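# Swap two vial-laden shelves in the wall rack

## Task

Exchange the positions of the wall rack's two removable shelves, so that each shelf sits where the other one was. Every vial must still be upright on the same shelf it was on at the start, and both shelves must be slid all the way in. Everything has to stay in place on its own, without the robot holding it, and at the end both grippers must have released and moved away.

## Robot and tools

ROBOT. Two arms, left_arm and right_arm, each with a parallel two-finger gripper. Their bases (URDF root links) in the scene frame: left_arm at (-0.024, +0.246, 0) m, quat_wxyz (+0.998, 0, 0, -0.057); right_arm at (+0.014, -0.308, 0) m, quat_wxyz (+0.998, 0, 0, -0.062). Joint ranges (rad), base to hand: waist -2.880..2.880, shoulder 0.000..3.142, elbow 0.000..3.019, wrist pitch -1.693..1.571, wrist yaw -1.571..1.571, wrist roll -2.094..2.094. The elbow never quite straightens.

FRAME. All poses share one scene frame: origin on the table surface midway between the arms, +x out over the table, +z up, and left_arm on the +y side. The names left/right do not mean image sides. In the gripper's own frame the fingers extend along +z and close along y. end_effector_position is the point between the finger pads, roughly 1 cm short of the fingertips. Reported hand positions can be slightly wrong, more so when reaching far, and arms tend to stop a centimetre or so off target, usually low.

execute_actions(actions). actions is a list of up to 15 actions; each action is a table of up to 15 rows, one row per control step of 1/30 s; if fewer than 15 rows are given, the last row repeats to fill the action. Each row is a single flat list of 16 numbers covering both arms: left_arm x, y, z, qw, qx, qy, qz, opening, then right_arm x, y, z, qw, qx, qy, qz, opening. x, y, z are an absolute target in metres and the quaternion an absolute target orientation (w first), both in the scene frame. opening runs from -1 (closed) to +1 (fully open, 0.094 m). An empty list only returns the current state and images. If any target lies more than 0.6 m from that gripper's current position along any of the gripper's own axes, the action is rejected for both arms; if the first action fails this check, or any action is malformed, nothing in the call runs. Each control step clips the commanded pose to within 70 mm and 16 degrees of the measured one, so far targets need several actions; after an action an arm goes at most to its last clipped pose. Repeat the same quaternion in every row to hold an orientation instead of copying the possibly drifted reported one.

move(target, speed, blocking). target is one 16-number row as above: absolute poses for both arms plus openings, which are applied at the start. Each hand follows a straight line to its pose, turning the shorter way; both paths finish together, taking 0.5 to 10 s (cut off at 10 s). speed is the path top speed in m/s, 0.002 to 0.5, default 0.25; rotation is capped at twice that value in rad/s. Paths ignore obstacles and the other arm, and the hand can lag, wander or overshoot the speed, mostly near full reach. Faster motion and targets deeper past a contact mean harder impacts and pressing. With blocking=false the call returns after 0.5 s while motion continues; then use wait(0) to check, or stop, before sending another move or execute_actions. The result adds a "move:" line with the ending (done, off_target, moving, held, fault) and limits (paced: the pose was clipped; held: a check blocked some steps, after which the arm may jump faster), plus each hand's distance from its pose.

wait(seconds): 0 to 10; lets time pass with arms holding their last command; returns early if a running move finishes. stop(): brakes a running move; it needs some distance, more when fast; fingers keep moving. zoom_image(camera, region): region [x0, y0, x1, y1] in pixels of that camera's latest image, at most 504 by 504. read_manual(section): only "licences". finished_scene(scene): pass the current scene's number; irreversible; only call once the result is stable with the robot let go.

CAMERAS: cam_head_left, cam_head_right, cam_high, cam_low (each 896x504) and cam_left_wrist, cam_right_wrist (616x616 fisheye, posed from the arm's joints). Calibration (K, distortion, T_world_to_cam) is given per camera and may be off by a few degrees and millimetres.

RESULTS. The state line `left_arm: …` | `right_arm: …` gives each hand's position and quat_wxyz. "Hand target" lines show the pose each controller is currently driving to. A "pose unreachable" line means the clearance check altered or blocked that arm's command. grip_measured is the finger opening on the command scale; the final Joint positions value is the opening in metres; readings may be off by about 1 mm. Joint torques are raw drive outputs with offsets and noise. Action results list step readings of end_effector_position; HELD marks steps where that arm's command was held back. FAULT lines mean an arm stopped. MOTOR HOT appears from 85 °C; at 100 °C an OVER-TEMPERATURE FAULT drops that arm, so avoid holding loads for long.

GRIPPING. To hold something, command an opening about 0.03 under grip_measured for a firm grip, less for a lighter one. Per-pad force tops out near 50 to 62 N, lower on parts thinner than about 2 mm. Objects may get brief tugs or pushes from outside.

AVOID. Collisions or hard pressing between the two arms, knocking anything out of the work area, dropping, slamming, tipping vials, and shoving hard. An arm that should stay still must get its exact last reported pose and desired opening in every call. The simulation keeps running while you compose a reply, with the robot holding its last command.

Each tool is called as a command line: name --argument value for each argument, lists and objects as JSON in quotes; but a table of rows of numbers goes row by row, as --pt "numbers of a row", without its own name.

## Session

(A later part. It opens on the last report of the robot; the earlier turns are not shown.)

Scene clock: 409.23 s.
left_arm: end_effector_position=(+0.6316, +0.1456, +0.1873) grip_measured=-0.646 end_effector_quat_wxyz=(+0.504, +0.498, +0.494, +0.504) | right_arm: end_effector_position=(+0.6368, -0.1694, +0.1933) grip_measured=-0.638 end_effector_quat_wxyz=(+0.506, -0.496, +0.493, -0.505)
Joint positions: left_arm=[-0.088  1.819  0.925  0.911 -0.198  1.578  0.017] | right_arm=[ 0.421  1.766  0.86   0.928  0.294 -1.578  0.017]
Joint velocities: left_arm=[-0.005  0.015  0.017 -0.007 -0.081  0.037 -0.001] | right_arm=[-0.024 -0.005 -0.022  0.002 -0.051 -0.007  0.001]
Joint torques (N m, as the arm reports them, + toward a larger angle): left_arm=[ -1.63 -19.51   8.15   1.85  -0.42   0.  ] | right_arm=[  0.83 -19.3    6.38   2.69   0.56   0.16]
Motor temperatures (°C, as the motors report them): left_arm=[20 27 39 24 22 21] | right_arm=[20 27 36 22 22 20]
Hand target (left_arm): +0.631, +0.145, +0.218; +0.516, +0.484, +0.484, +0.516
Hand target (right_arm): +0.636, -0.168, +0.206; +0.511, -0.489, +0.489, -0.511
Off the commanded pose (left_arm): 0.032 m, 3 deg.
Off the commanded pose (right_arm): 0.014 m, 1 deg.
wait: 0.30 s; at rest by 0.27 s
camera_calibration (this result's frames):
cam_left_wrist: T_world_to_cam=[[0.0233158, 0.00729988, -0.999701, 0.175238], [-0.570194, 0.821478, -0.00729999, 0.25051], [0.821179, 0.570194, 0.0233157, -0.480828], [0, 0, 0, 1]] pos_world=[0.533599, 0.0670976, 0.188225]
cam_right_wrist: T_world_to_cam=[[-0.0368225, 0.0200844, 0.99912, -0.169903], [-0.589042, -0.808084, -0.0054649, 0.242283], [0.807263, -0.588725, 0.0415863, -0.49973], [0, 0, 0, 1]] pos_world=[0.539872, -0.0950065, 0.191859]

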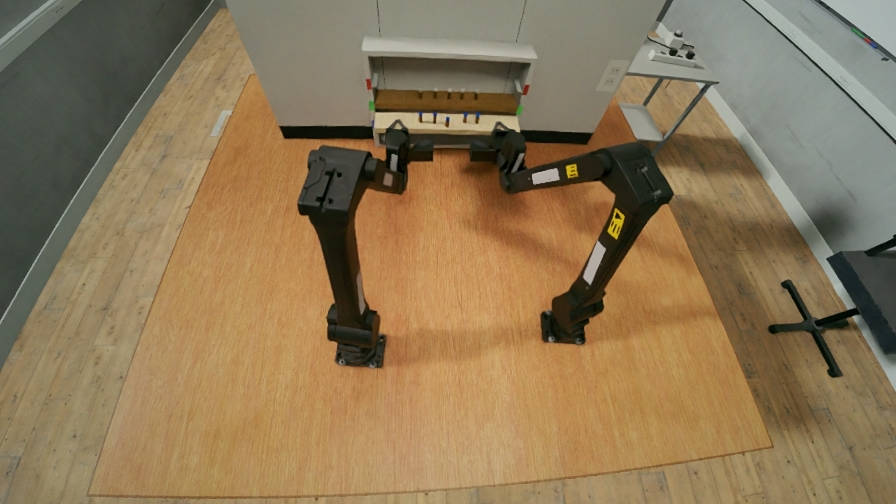

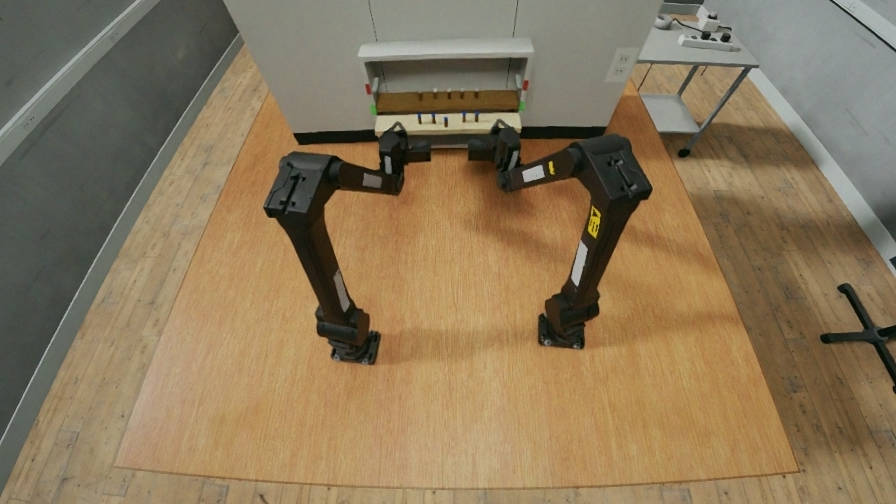

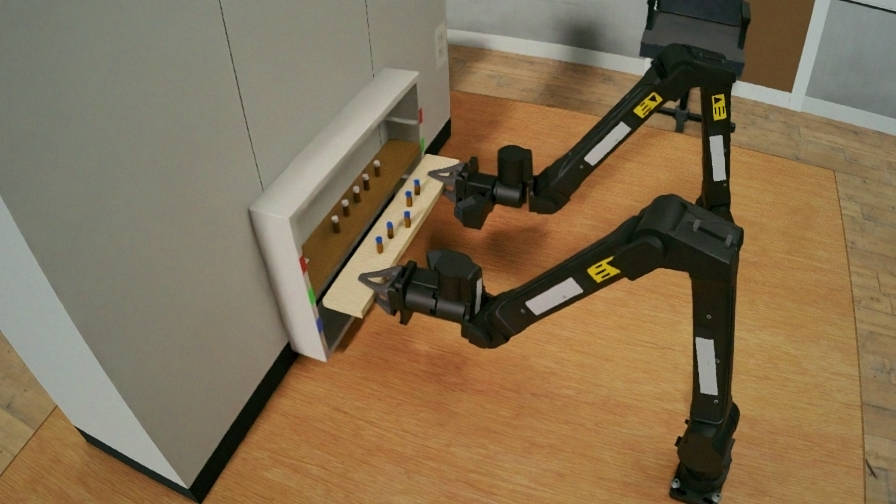

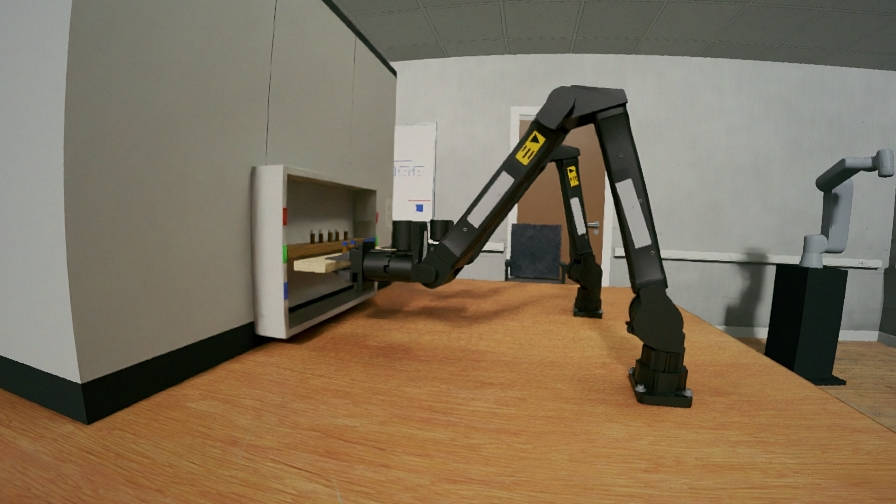

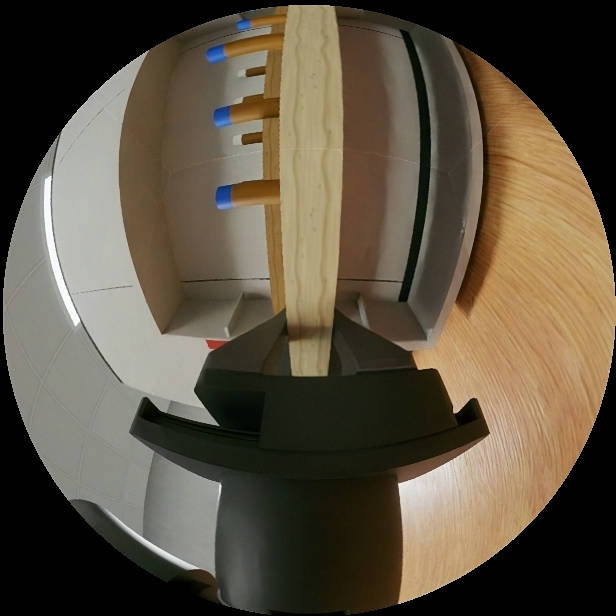

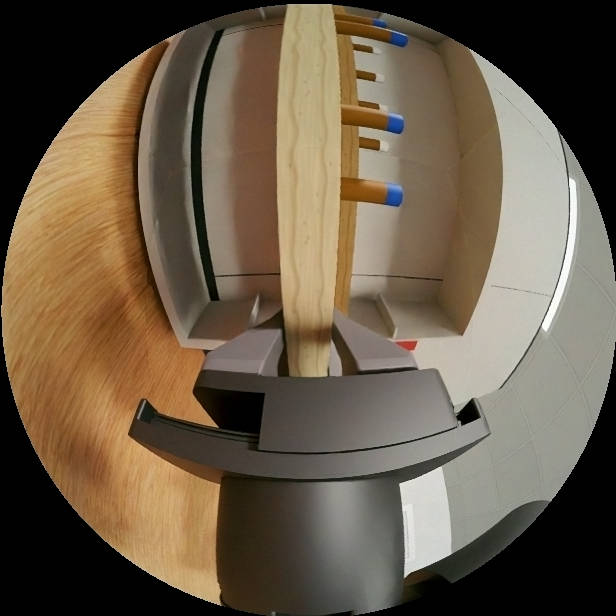

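execute_actions --actions '[[[0.6316,0.145,0.221,0.515,0.485,0.485,0.515,-0.68,0.6361,-0.168,0.209,0.5095,-0.4905,0.4905,-0.5095,-0.68],[0.6312,0.145,0.2235,0.515,0.485,0.485,0.515,-0.68,0.6357,-0.168,0.2115,0.5095,-0.4905,0.4905,-0.5095,-0.68],[0.6306,0.145,0.2265,0.515,0.485,0.485,0.515,-0.68,0.6351,-0.168,0.2145,0.5095,-0.4905,0.4905,-0.5095,-0.68],[0.6301,0.145,0.2295,0.515,0.485,0.485,0.515,-0.68,0.6346,-0.168,0.2175,0.5095,-0.4905,0.4905,-0.5095,-0.68],[0.6295,0.145,0.2325,0.515,0.485,0.485,0.515,-0.68,0.634,-0.168,0.2205,0.5095,-0.4905,0.4905,-0.5095,-0.68],[0.629,0.145,0.2355,0.515,0.485,0.485,0.515,-0.68,0.6335,-0.168,0.2235,0.5095,-0.4905,0.4905,-0.5095,-0.68],[0.6284,0.145,0.2385,0.515,0.485,0.485,0.515,-0.68,0.6329,-0.168,0.2265,0.5095,-0.4905,0.4905,-0.5095,-0.68],[0.6278,0.145,0.2415,0.515,0.485,0.485,0.515,-0.68,0.6323,-0.168,0.2295,0.5095,-0.4905,0.4905,-0.5095,-0.68],[0.6272,0.145,0.2445,0.515,0.485,0.485,0.515,-0.68,0.6317,-0.168,0.2325,0.5095,-0.4905,0.4905,-0.5095,-0.68],[0.6265,0.145,0.2475,0.515,0.485,0.485,0.515,-0.68,0.631,-0.168,0.2355,0.5095,-0.4905,0.4905,-0.5095,-0.68],[0.6259,0.145,0.2505,0.515,0.485,0.485,0.515,-0.68,0.6304,-0.168,0.2385,0.5095,-0.4905,0.4905,-0.5095,-0.68],[0.6252,0.145,0.2535,0.515,0.485,0.485,0.515,-0.68,0.6297,-0.168,0.2415,0.5095,-0.4905,0.4905,-0.5095,-0.68],[0.6246,0.145,0.2565,0.515,0.485,0.485,0.515,-0.68,0.6291,-0.168,0.2445,0.5095,-0.4905,0.4905,-0.5095,-0.68],[0.6239,0.145,0.2595,0.515,0.485,0.485,0.515,-0.68,0.6284,-0.168,0.2475,0.5095,-0.4905,0.4905,-0.5095,-0.68],[0.6232,0.145,0.2625,0.515,0.485,0.485,0.515,-0.68,0.6277,-0.168,0.2505,0.5095,-0.4905,0.4905,-0.5095,-0.68]],[[0.6224,0.145,0.2655,0.515,0.485,0.485,0.515,-0.68,0.6269,-0.168,0.2535,0.5095,-0.4905,0.4905,-0.5095,-0.68],[0.6217,0.145,0.2685,0.515,0.485,0.485,0.515,-0.68,0.6262,-0.168,0.2565,0.5095,-0.4905,0.4905,-0.5095,-0.68],[0.6209,0.145,0.2715,0.515,0.485,0.485,0.515,-0.68,0.6254,-0.168,0.2595,0.5095,-0.4905,0.4905,-0.5095,-0.68],[0.620,0.145,0.2745,0.515,0.485,0.485,0.515,-0.68,0.6245,-0.168,0.2625,0.5095,-0.4905,0.4905,-0.5095,-0.68],[0.6192,0.145,0.2775,0.515,0.485,0.485,0.515,-0.68,0.6237,-0.168,0.2655,0.5095,-0.4905,0.4905,-0.5095,-0.68],[0.6183,0.145,0.2805,0.515,0.485,0.485,0.515,-0.68,0.6228,-0.168,0.2685,0.5095,-0.4905,0.4905,-0.5095,-0.68],[0.6174,0.145,0.2835,0.515,0.485,0.485,0.515,-0.68,0.6219,-0.168,0.2715,0.5095,-0.4905,0.4905,-0.5095,-0.68],[0.6165,0.145,0.2865,0.515,0.485,0.485,0.515,-0.68,0.621,-0.168,0.2745,0.5095,-0.4905,0.4905,-0.5095,-0.68],[0.6156,0.145,0.2895,0.515,0.485,0.485,0.515,-0.68,0.6201,-0.168,0.2775,0.5095,-0.4905,0.4905,-0.5095,-0.68],[0.6148,0.145,0.292,0.515,0.485,0.485,0.515,-0.68,0.6193,-0.168,0.280,0.5095,-0.4905,0.4905,-0.5095,-0.68],[0.6139,0.145,0.2945,0.515,0.485,0.485,0.515,-0.68,0.6184,-0.168,0.2825,0.5095,-0.4905,0.4905,-0.5095,-0.68],[0.6132,0.145,0.2965,0.515,0.485,0.485,0.515,-0.68,0.6177,-0.168,0.2845,0.5095,-0.4905,0.4905,-0.5095,-0.68],[0.6125,0.145,0.2985,0.515,0.485,0.485,0.515,-0.68,0.617,-0.168,0.2865,0.5095,-0.4905,0.4905,-0.5095,-0.68],[0.612,0.145,0.300,0.515,0.485,0.485,0.515,-0.68,0.6165,-0.168,0.288,0.5095,-0.4905,0.4905,-0.5095,-0.68],[0.6117,0.145,0.301,0.515,0.485,0.485,0.515,-0.68,0.6162,-0.168,0.289,0.5095,-0.4905,0.4905,-0.5095,-0.68]]]'

Scene clock: 452.50 s.
left_arm: end_effector_position=(+0.6141, +0.1442, +0.2558) grip_measured=-0.646 end_effector_quat_wxyz=(+0.500, +0.504, +0.498, +0.498) | right_arm: end_effector_position=(+0.6169, -0.1715, +0.2630) grip_measured=-0.638 end_effector_quat_wxyz=(+0.498, -0.502, +0.498, -0.502)
Joint positions: left_arm=[-0.097  1.629  0.925  0.7   -0.203  1.574  0.017] | right_arm=[ 0.431  1.562  0.86   0.702  0.308 -1.578  0.017]
Joint velocities: left_arm=[-0.015 -0.161  0.002 -0.125  0.095  0.037 -0.001] | right_arm=[ 0.005 -0.161 -0.002 -0.159 -0.037  0.007  0.   ]
Joint torques (N m, as the arm reports them, + toward a larger angle): left_arm=[ -1.43 -17.72  10.3    1.7   -0.6    0.08] | right_arm=[  0.55 -17.47   8.58   2.77   0.49   0.12]
Motor temperatures (°C, as the motors report them): left_arm=[20 27 39 23 22 21] | right_arm=[20 27 36 22 22 20]
Hand target (left_arm): +0.611, +0.145, +0.300; +0.515, +0.485, +0.485, +0.515
Hand target (right_arm): +0.615, -0.168, +0.289; +0.510, -0.490, +0.491, -0.509
Off the commanded pose (left_arm): 0.045 m, 4 deg.
Off the commanded pose (right_arm): 0.026 m, 2 deg.
Step readings (end_effector_position; steps 1 to 15: 1st action; 16 to 30: 2nd action):
0: left_arm (+0.6316, +0.1456, +0.1873) | right_arm (+0.6368, -0.1694, +0.1933)
1: left_arm (+0.6316, +0.1456, +0.1867) | right_arm (+0.6368, -0.1694, +0.1928)
2: left_arm (+0.6315, +0.1456, +0.1859) | right_arm (+0.6368, -0.1694, +0.1919)
4: left_arm (+0.6314, +0.1454, +0.1839) | right_arm (+0.6365, -0.1695, +0.1908)
8: left_arm (+0.6304, +0.1451, +0.1879) | right_arm (+0.6351, -0.1697, +0.1960)
15: left_arm (+0.6255, +0.1450, +0.2168) | right_arm (+0.6297, -0.1704, +0.2241)
16: left_arm (+0.6247, +0.1450, +0.2209) | right_arm (+0.6287, -0.1703, +0.2281)
17: left_arm (+0.6238, +0.1449, +0.2245) | right_arm (+0.6278, -0.1704, +0.2315)
19: left_arm (+0.6223, +0.1448, +0.2307) | right_arm (+0.6261, -0.1706, +0.2377)
23: left_arm (+0.6193, +0.1446, +0.2400) | right_arm (+0.6227, -0.1709, +0.2473)
30: end_effector_position above
camera_calibration (this result's frames):
cam_left_wrist: T_world_to_cam=[[0.00165558, 0.00716849, -0.999973, 0.25759], [-0.567057, 0.823663, 0.00496574, 0.236763], [0.823677, 0.567034, 0.00542859, -0.463788], [0, 0, 0, 1]] pos_world=[0.515843, 0.0661235, 0.258925]
cam_right_wrist: T_world_to_cam=[[-0.0155708, 0.0266319, 0.999524, -0.252313], [-0.592356, -0.805583, 0.0122366, 0.227031], [0.805526, -0.591884, 0.0283191, -0.483799], [0, 0, 0, 1]] pos_world=[0.520266, -0.0967409, 0.263115]

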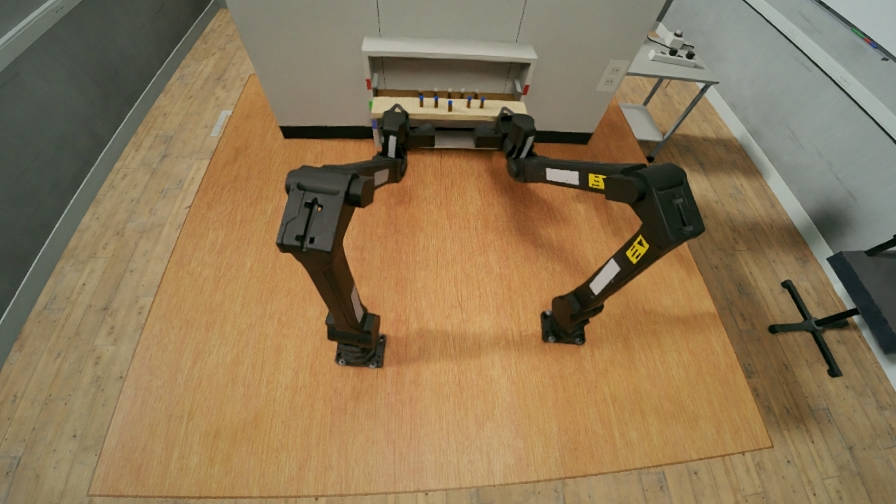

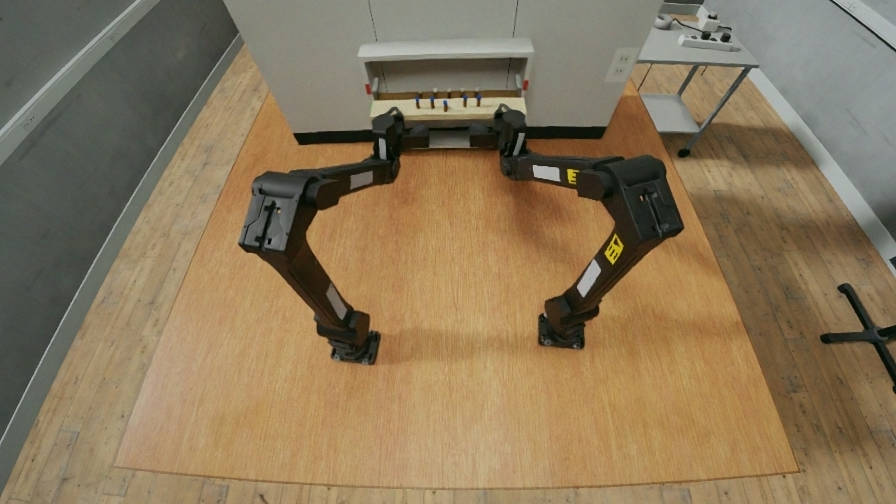

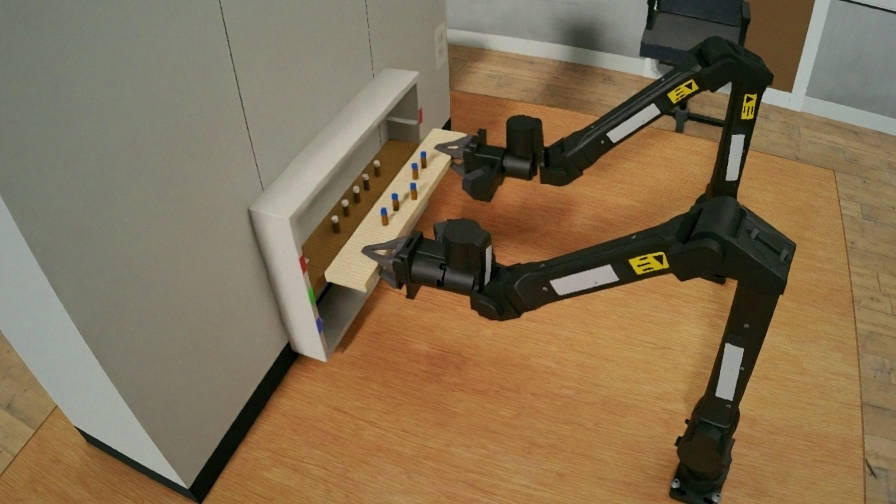

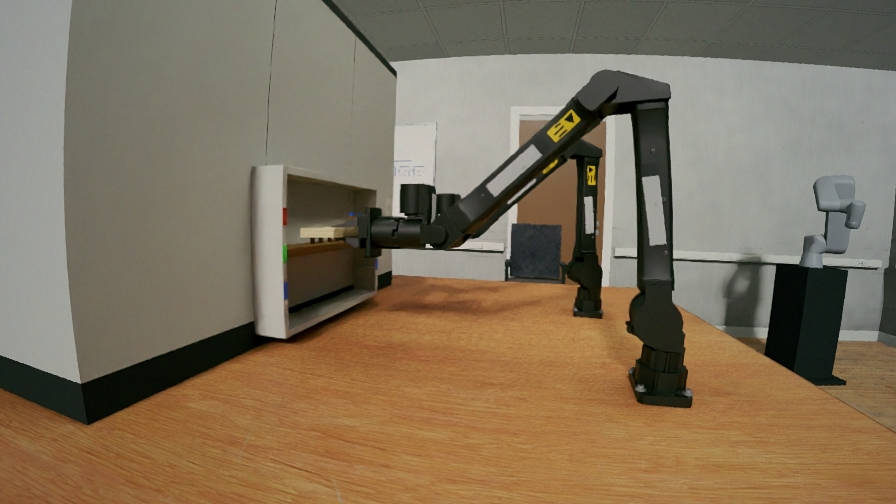

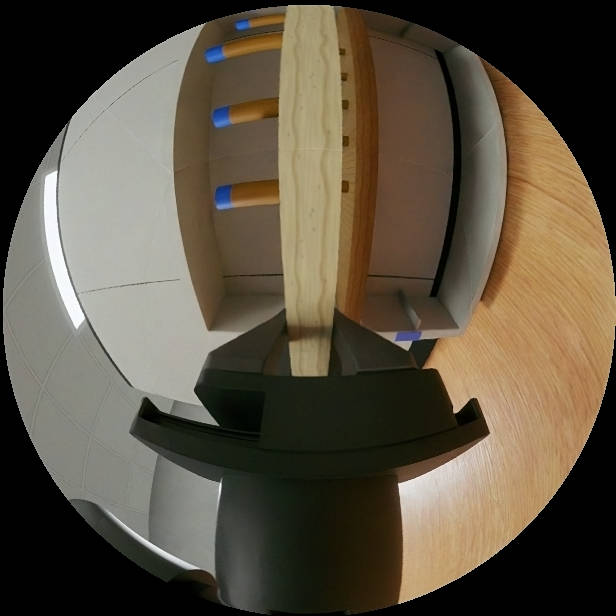

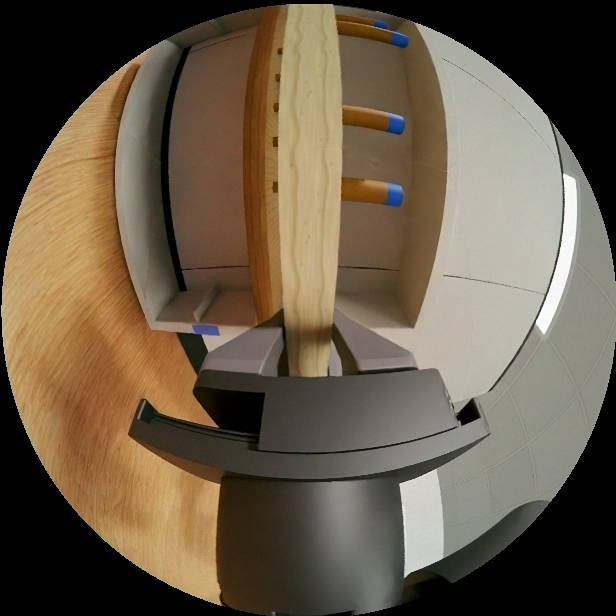

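execute_actions --actions '[[[0.611,0.145,0.303,0.515,0.485,0.485,0.515,-0.68,0.6155,-0.168,0.291,0.5095,-0.4905,0.4905,-0.5095,-0.68],[0.6103,0.145,0.305,0.515,0.485,0.485,0.515,-0.68,0.6148,-0.168,0.293,0.5095,-0.4905,0.4905,-0.5095,-0.68],[0.6096,0.145,0.307,0.515,0.485,0.485,0.515,-0.68,0.6141,-0.168,0.295,0.5095,-0.4905,0.4905,-0.5095,-0.68],[0.6089,0.145,0.309,0.515,0.485,0.485,0.515,-0.68,0.6134,-0.168,0.297,0.5095,-0.4905,0.4905,-0.5095,-0.68],[0.6082,0.145,0.311,0.515,0.485,0.485,0.515,-0.68,0.6127,-0.168,0.299,0.5095,-0.4905,0.4905,-0.5095,-0.68],[0.6078,0.145,0.312,0.515,0.485,0.485,0.515,-0.68,0.6123,-0.168,0.300,0.5095,-0.4905,0.4905,-0.5095,-0.68],[0.6078,0.145,0.312,0.515,0.485,0.485,0.515,-0.68,0.6123,-0.168,0.300,0.5095,-0.4905,0.4905,-0.5095,-0.68],[0.6078,0.145,0.312,0.515,0.485,0.485,0.515,-0.68,0.6123,-0.168,0.300,0.5095,-0.4905,0.4905,-0.5095,-0.68],[0.6078,0.145,0.312,0.515,0.485,0.485,0.515,-0.68,0.6123,-0.168,0.300,0.5095,-0.4905,0.4905,-0.5095,-0.68],[0.6078,0.145,0.312,0.515,0.485,0.485,0.515,-0.68,0.6123,-0.168,0.300,0.5095,-0.4905,0.4905,-0.5095,-0.68],[0.6078,0.145,0.312,0.515,0.485,0.485,0.515,-0.68,0.6123,-0.168,0.300,0.5095,-0.4905,0.4905,-0.5095,-0.68],[0.6115,0.146,0.314,0.5165,0.4835,0.4835,0.5165,-0.68,0.616,-0.1685,0.305,0.512,-0.488,0.488,-0.512,-0.68],[0.615,0.147,0.316,0.518,0.482,0.482,0.518,-0.68,0.6195,-0.169,0.310,0.5145,-0.4855,0.4855,-0.5145,-0.68],[0.6185,0.148,0.318,0.5195,0.4805,0.4805,0.5195,-0.68,0.623,-0.1695,0.315,0.517,-0.483,0.483,-0.517,-0.68],[0.622,0.149,0.320,0.521,0.479,0.479,0.521,-0.68,0.6265,-0.170,0.320,0.519,-0.481,0.481,-0.519,-0.68]]]'

Scene clock: 477.73 s.
left_arm: end_effector_position=(+0.6092, +0.1436, +0.2682) grip_measured=-0.646 end_effector_quat_wxyz=(+0.499, +0.506, +0.498, +0.497) | right_arm: end_effector_position=(+0.6116, -0.1718, +0.2753) grip_measured=-0.638 end_effector_quat_wxyz=(+0.497, -0.503, +0.499, -0.501)
Joint positions: left_arm=[-0.1    1.594  0.925  0.661 -0.203  1.573  0.017] | right_arm=[ 0.434  1.525  0.86   0.662  0.31  -1.577  0.017]
Joint velocities: left_arm=[-0.005 -0.015 -0.012  0.007  0.007 -0.007  0.   ] | right_arm=[-0.005 -0.005 -0.002  0.007 -0.051  0.022  0.   ]
Joint torques (N m, as the arm reports them, + toward a larger angle): left_arm=[ -0.73 -15.84  13.37   2.11  -0.09   0.11] | right_arm=[  0.06 -16.19  11.8    2.81   0.02   0.  ]
Motor temperatures (°C, as the motors report them): left_arm=[20 27 40 23 22 21] | right_arm=[20 26 37 22 22 20]
Hand target (left_arm): +0.618, +0.149, +0.320; +0.520, +0.478, +0.479, +0.521
Hand target (right_arm): +0.623, -0.171, +0.320; +0.519, -0.480, +0.481, -0.519
Off the commanded pose (left_arm): 0.054 m, 5 deg.
Off the commanded pose (right_arm): 0.047 m, 5 deg.
Step readings (end_effector_position):
0: left_arm (+0.6124, +0.1442, +0.2616) | right_arm (+0.6152, -0.1716, +0.2684)
1: left_arm (+0.6124, +0.1442, +0.2613) | right_arm (+0.6152, -0.1717, +0.2681)
2: left_arm (+0.6123, +0.1441, +0.2608) | right_arm (+0.6151, -0.1715, +0.2676)
4: left_arm (+0.6120, +0.1439, +0.2596) | right_arm (+0.6147, -0.1715, +0.2667)
8: left_arm (+0.6106, +0.1438, +0.2622) | right_arm (+0.6131, -0.1718, +0.2695)
15: end_effector_position above
camera_calibration (this result's frames):
cam_left_wrist: T_world_to_cam=[[-0.00205986, 0.00759153, -0.999969, 0.272172], [-0.56515, 0.824955, 0.00742703, 0.232478], [0.824986, 0.565147, 0.00259106, -0.459259], [0, 0, 0, 1]] pos_world=[0.510827, 0.0656987, 0.271627]
cam_right_wrist: T_world_to_cam=[[-0.0123129, 0.0265292, 0.999572, -0.266677], [-0.592007, -0.80581, 0.0140942, 0.222707], [0.805839, -0.59158, 0.0256274, -0.479509], [0, 0, 0, 1]] pos_world=[0.514967, -0.0971341, 0.275713]

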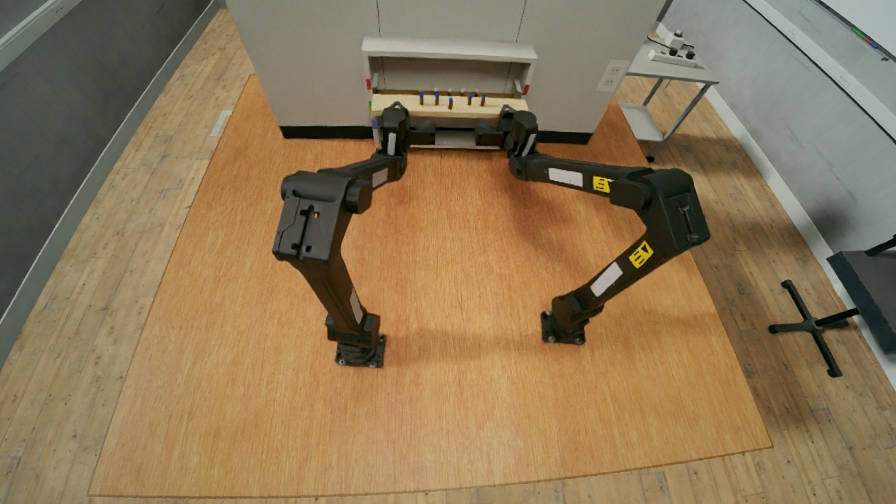

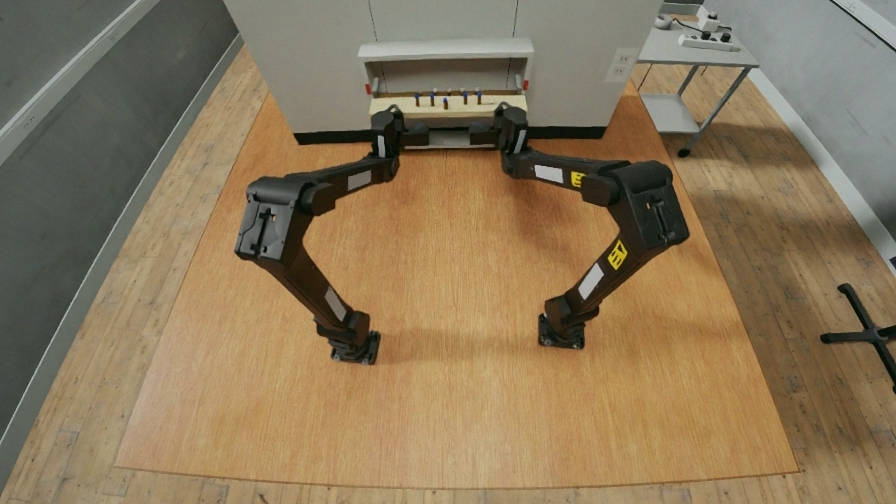

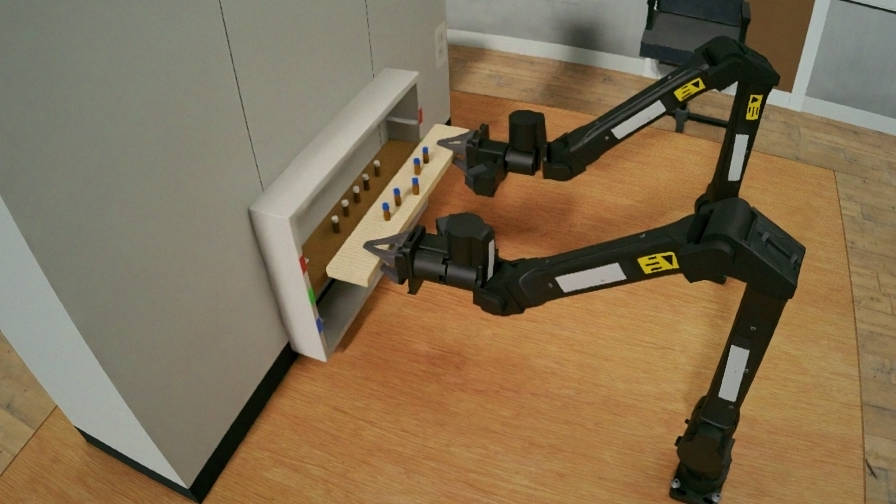

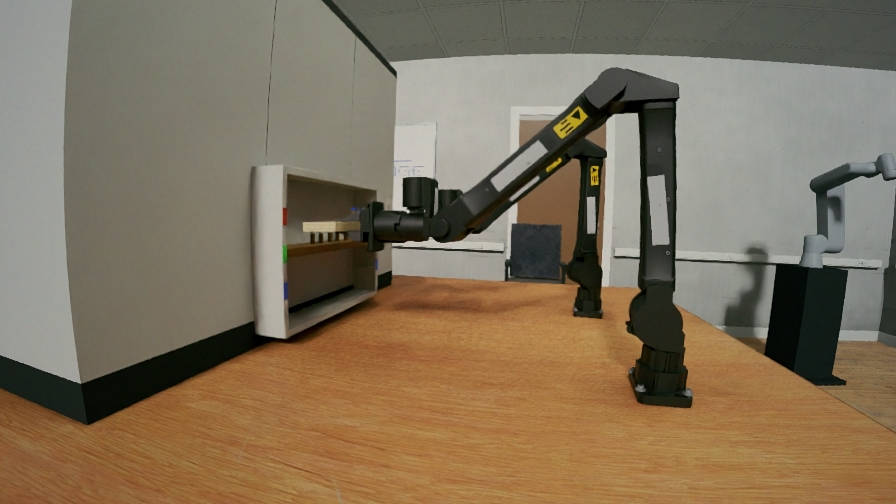

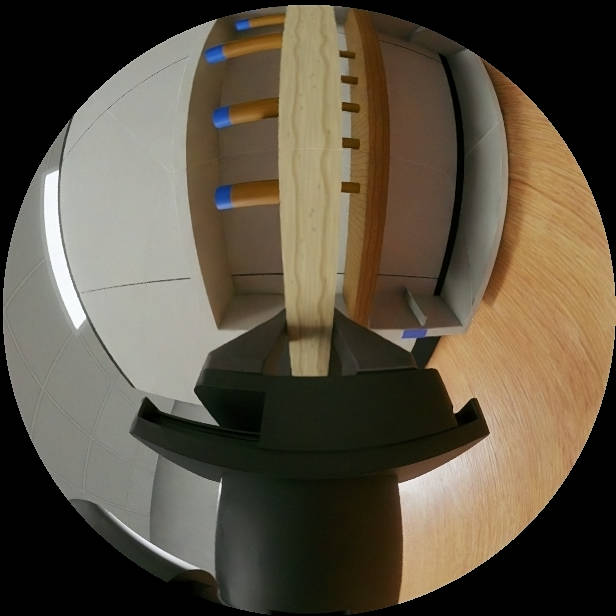

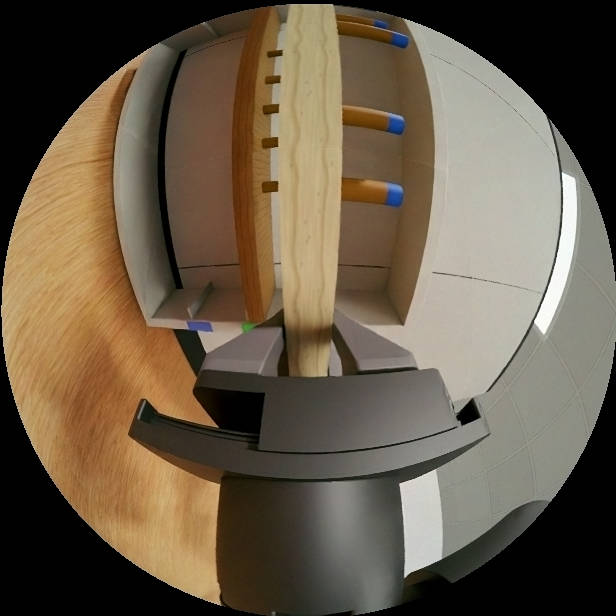

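execute_actions --actions '[[[0.625,0.149,0.3195,0.521,0.479,0.479,0.521,-0.68,0.629,-0.170,0.320,0.5195,-0.4805,0.4805,-0.5195,-0.68],[0.628,0.149,0.319,0.521,0.479,0.479,0.521,-0.68,0.6315,-0.170,0.3205,0.520,-0.480,0.480,-0.520,-0.68],[0.630,0.149,0.319,0.521,0.479,0.479,0.521,-0.68,0.6335,-0.170,0.321,0.520,-0.480,0.480,-0.520,-0.68],[0.6316,0.149,0.321,0.521,0.479,0.479,0.521,-0.68,0.6351,-0.170,0.323,0.520,-0.480,0.480,-0.520,-0.68],[0.6332,0.149,0.323,0.521,0.479,0.479,0.521,-0.68,0.6367,-0.170,0.325,0.520,-0.480,0.480,-0.520,-0.68],[0.6348,0.149,0.325,0.521,0.479,0.479,0.521,-0.68,0.6383,-0.170,0.327,0.520,-0.480,0.480,-0.520,-0.68],[0.6364,0.149,0.327,0.521,0.479,0.479,0.521,-0.68,0.6399,-0.170,0.329,0.520,-0.480,0.480,-0.520,-0.68],[0.638,0.149,0.329,0.521,0.479,0.479,0.521,-0.68,0.6415,-0.170,0.331,0.520,-0.480,0.480,-0.520,-0.68],[0.6396,0.149,0.331,0.521,0.479,0.479,0.521,-0.68,0.6431,-0.170,0.333,0.520,-0.480,0.480,-0.520,-0.68],[0.6412,0.149,0.333,0.521,0.479,0.479,0.521,-0.68,0.6447,-0.170,0.335,0.520,-0.480,0.480,-0.520,-0.68],[0.6428,0.149,0.335,0.521,0.479,0.479,0.521,-0.68,0.6463,-0.170,0.337,0.520,-0.480,0.480,-0.520,-0.68],[0.6444,0.149,0.337,0.521,0.479,0.479,0.521,-0.68,0.6479,-0.170,0.339,0.520,-0.480,0.480,-0.520,-0.68],[0.646,0.149,0.339,0.521,0.479,0.479,0.521,-0.68,0.6495,-0.170,0.341,0.520,-0.480,0.480,-0.520,-0.68],[0.6476,0.149,0.341,0.521,0.479,0.479,0.521,-0.68,0.6511,-0.170,0.343,0.520,-0.480,0.480,-0.520,-0.68],[0.6488,0.149,0.3425,0.521,0.479,0.479,0.521,-0.68,0.6523,-0.170,0.3445,0.520,-0.480,0.480,-0.520,-0.68]]]'

wait --seconds 0.3

Scene clock: 501.50 s.
left_arm: end_effector_position=(+0.6228, +0.1449, +0.2871) grip_measured=-0.646 end_effector_quat_wxyz=(+0.501, +0.504, +0.497, +0.498) | right_arm: end_effector_position=(+0.6263, -0.1705, +0.2950) grip_measured=-0.638 end_effector_quat_wxyz=(+0.500, -0.503, +0.497, -0.500)
Joint positions: left_arm=[-0.091  1.594  0.982  0.61  -0.195  1.574  0.017] | right_arm=[ 0.425  1.526  0.922  0.604  0.297 -1.577  0.017]
Joint velocities: left_arm=[ 0.015 -0.005  0.222 -0.168 -0.007 -0.11   0.001] | right_arm=[-0.024 -0.005  0.217 -0.164 -0.037 -0.007 -0.002]
Joint torques (N m, as the arm reports them, + toward a larger angle): left_arm=[ -0.02 -15.16  15.7    1.86  -0.05   0.13] | right_arm=[ -0.16 -14.71  13.28   2.85  -0.1   -0.01]
Motor temperatures (°C, as the motors report them): left_arm=[20 27 43 23 22 21] | right_arm=[20 26 42 22 22 20]
Hand target (left_arm): +0.641, +0.150, +0.343; +0.520, +0.478, +0.478, +0.522
Hand target (right_arm): +0.645, -0.172, +0.345; +0.520, -0.479, +0.480, -0.520
Off the commanded pose (left_arm): 0.061 m, 5 deg.
Off the commanded pose (right_arm): 0.056 m, 5 deg.
Step readings (end_effector_position):
0: left_arm (+0.6092, +0.1435, +0.2682) | right_arm (+0.6116, -0.1718, +0.2753)
1: left_arm (+0.6092, +0.1435, +0.2682) | right_arm (+0.6116, -0.1718, +0.2753)
2: left_arm (+0.6093, +0.1436, +0.2682) | right_arm (+0.6116, -0.1717, +0.2753)
4: left_arm (+0.6094, +0.1440, +0.2682) | right_arm (+0.6118, -0.1716, +0.2756)
8: left_arm (+0.6115, +0.1449, +0.2702) | right_arm (+0.6148, -0.1704, +0.2781)
15: end_effector_position above
camera_calibration (this result's frames):
cam_left_wrist: T_world_to_cam=[[0.00352949, 0.00674326, -0.999971, 0.287734], [-0.565493, 0.824745, 0.00356567, 0.240335], [0.824745, 0.565464, 0.0067242, -0.472362], [0, 0, 0, 1]] pos_world=[0.524471, 0.0669483, 0.290045]
cam_right_wrist: T_world_to_cam=[[-0.015708, 0.0254069, 0.999554, -0.284253], [-0.588045, -0.808749, 0.0113158, 0.230054], [0.808676, -0.587605, 0.0276442, -0.492792], [0, 0, 0, 1]] pos_world=[0.529326, -0.0962892, 0.295146]

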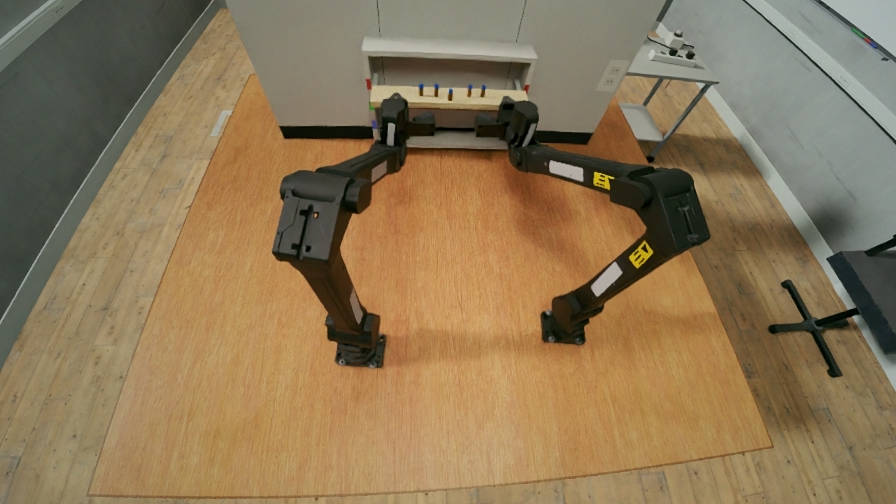

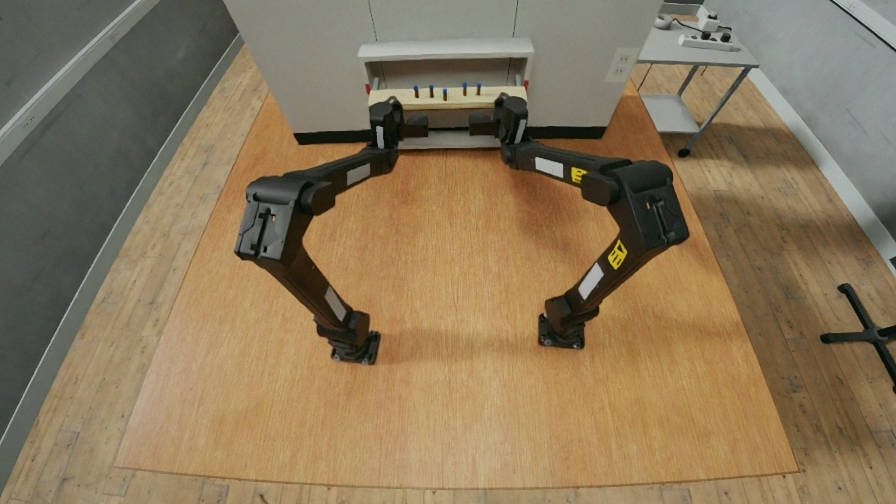

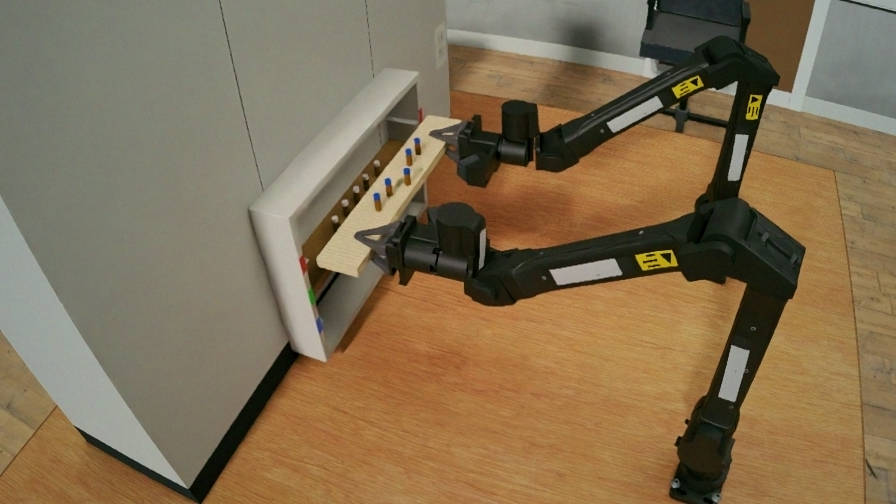

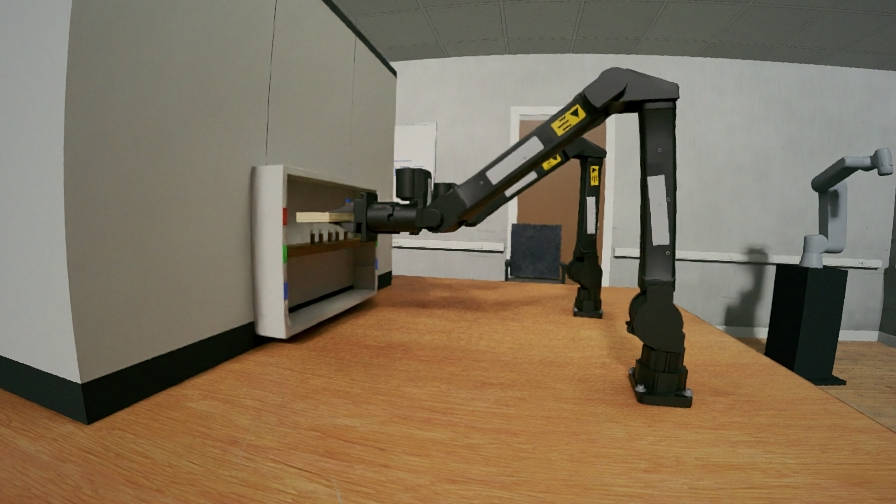

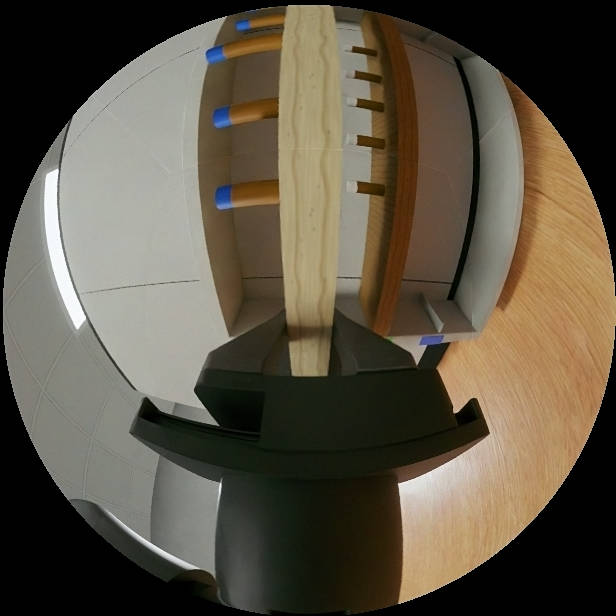

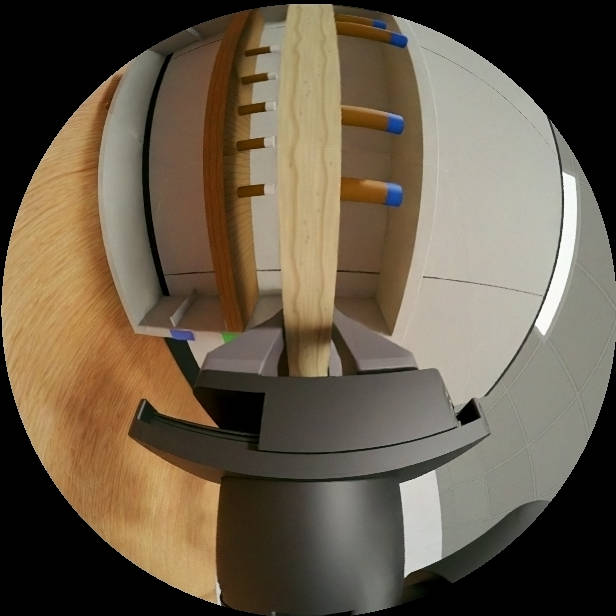

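Scene clock: 501.80 s.
left_arm: end_effector_position=(+0.6273, +0.1451, +0.2956) grip_measured=-0.646 end_effector_quat_wxyz=(+0.503, +0.501, +0.496, +0.500) | right_arm: end_effector_position=(+0.6309, -0.1704, +0.3031) grip_measured=-0.638 end_effector_quat_wxyz=(+0.502, -0.500, +0.495, -0.503)
Joint positions: left_arm=[-0.089  1.594  1.002  0.598 -0.194  1.575  0.017] | right_arm=[ 0.422  1.527  0.942  0.595  0.295 -1.579  0.017]
Joint velocities: left_arm=[ 0.005 -0.005 -0.007 -0.012 -0.007  0.066  0.   ] | right_arm=[ 0.005  0.005 -0.027  0.007 -0.081  0.037  0.001]
Joint torques (N m, as the arm reports them, + toward a larger angle): left_arm=[ -0.2  -14.98  15.3    1.8   -0.02   0.14] | right_arm=[ -0.01 -15.34  13.13   2.71  -0.09   0.01]
Motor temperatures (°C, as the motors report them): left_arm=[20 27 43 23 22 21] | right_arm=[20 26 42 22 22 20]
Hand target (left_arm): +0.641, +0.150, +0.343; +0.520, +0.478, +0.478, +0.522
Hand target (right_arm): +0.645, -0.172, +0.345; +0.520, -0.479, +0.480, -0.520
Off the commanded pose (left_arm): 0.052 m, 4 deg.
Off the commanded pose (right_arm): 0.047 m, 4 deg.
wait: 0.30 s; at rest by 0.27 s
camera_calibration (this result's frames):
cam_left_wrist: T_world_to_cam=[[0.0121279, 0.0065044, -0.999905, 0.29083], [-0.566448, 0.824096, -0.00150973, 0.244845], [0.824008, 0.566412, 0.013679, -0.477966], [0, 0, 0, 1]] pos_world=[0.529013, 0.0670586, 0.29771]
cam_right_wrist: T_world_to_cam=[[-0.0248048, 0.0245163, 0.999392, -0.286678], [-0.588745, -0.808302, 0.00521605, 0.235131], [0.807938, -0.588257, 0.0344836, -0.498311], [0, 0, 0, 1]] pos_world=[0.533926, -0.0960499, 0.30246]

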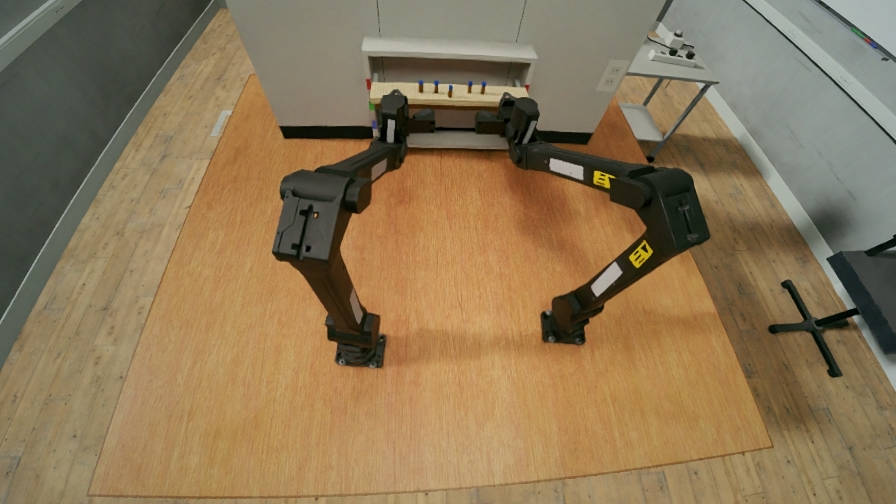

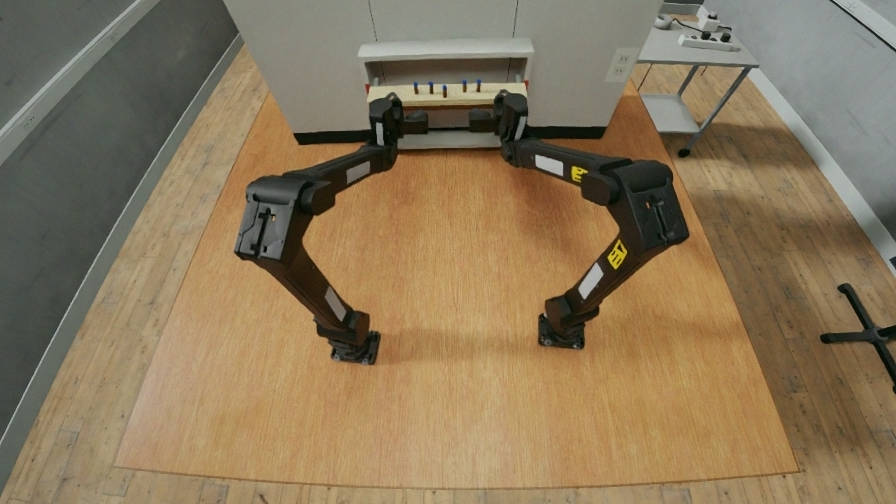

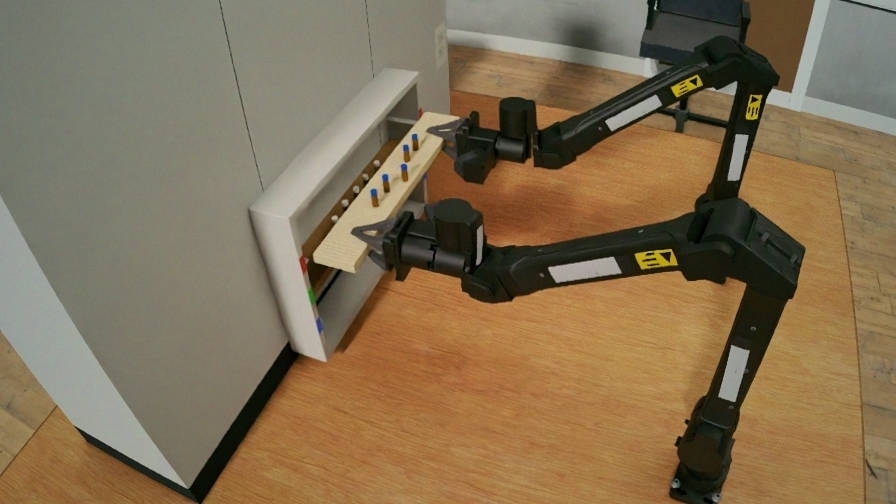

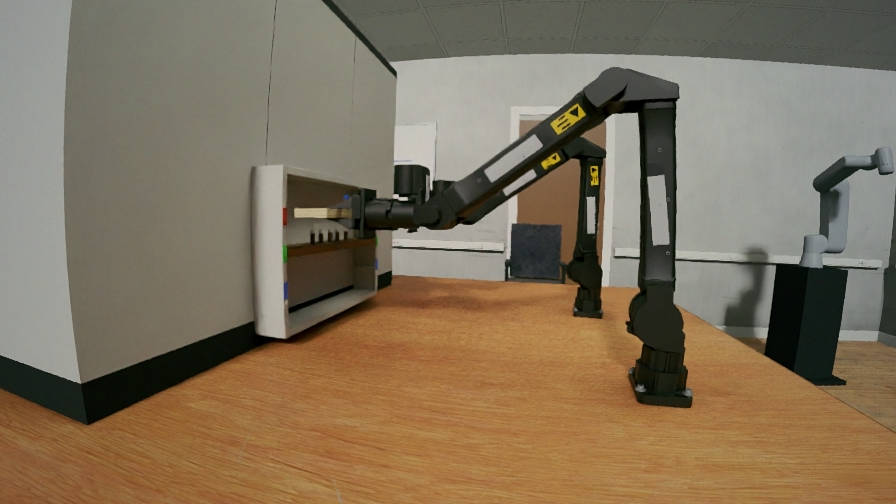

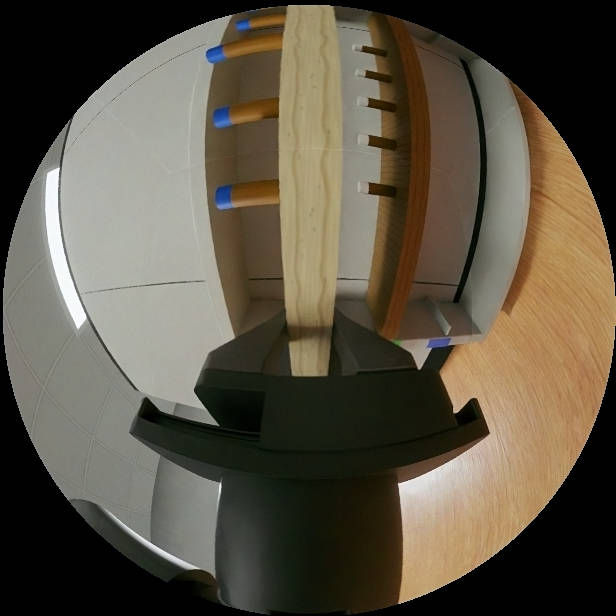

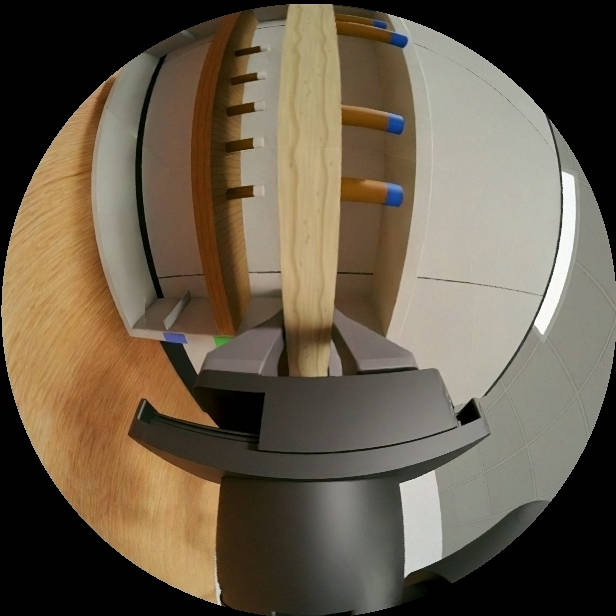

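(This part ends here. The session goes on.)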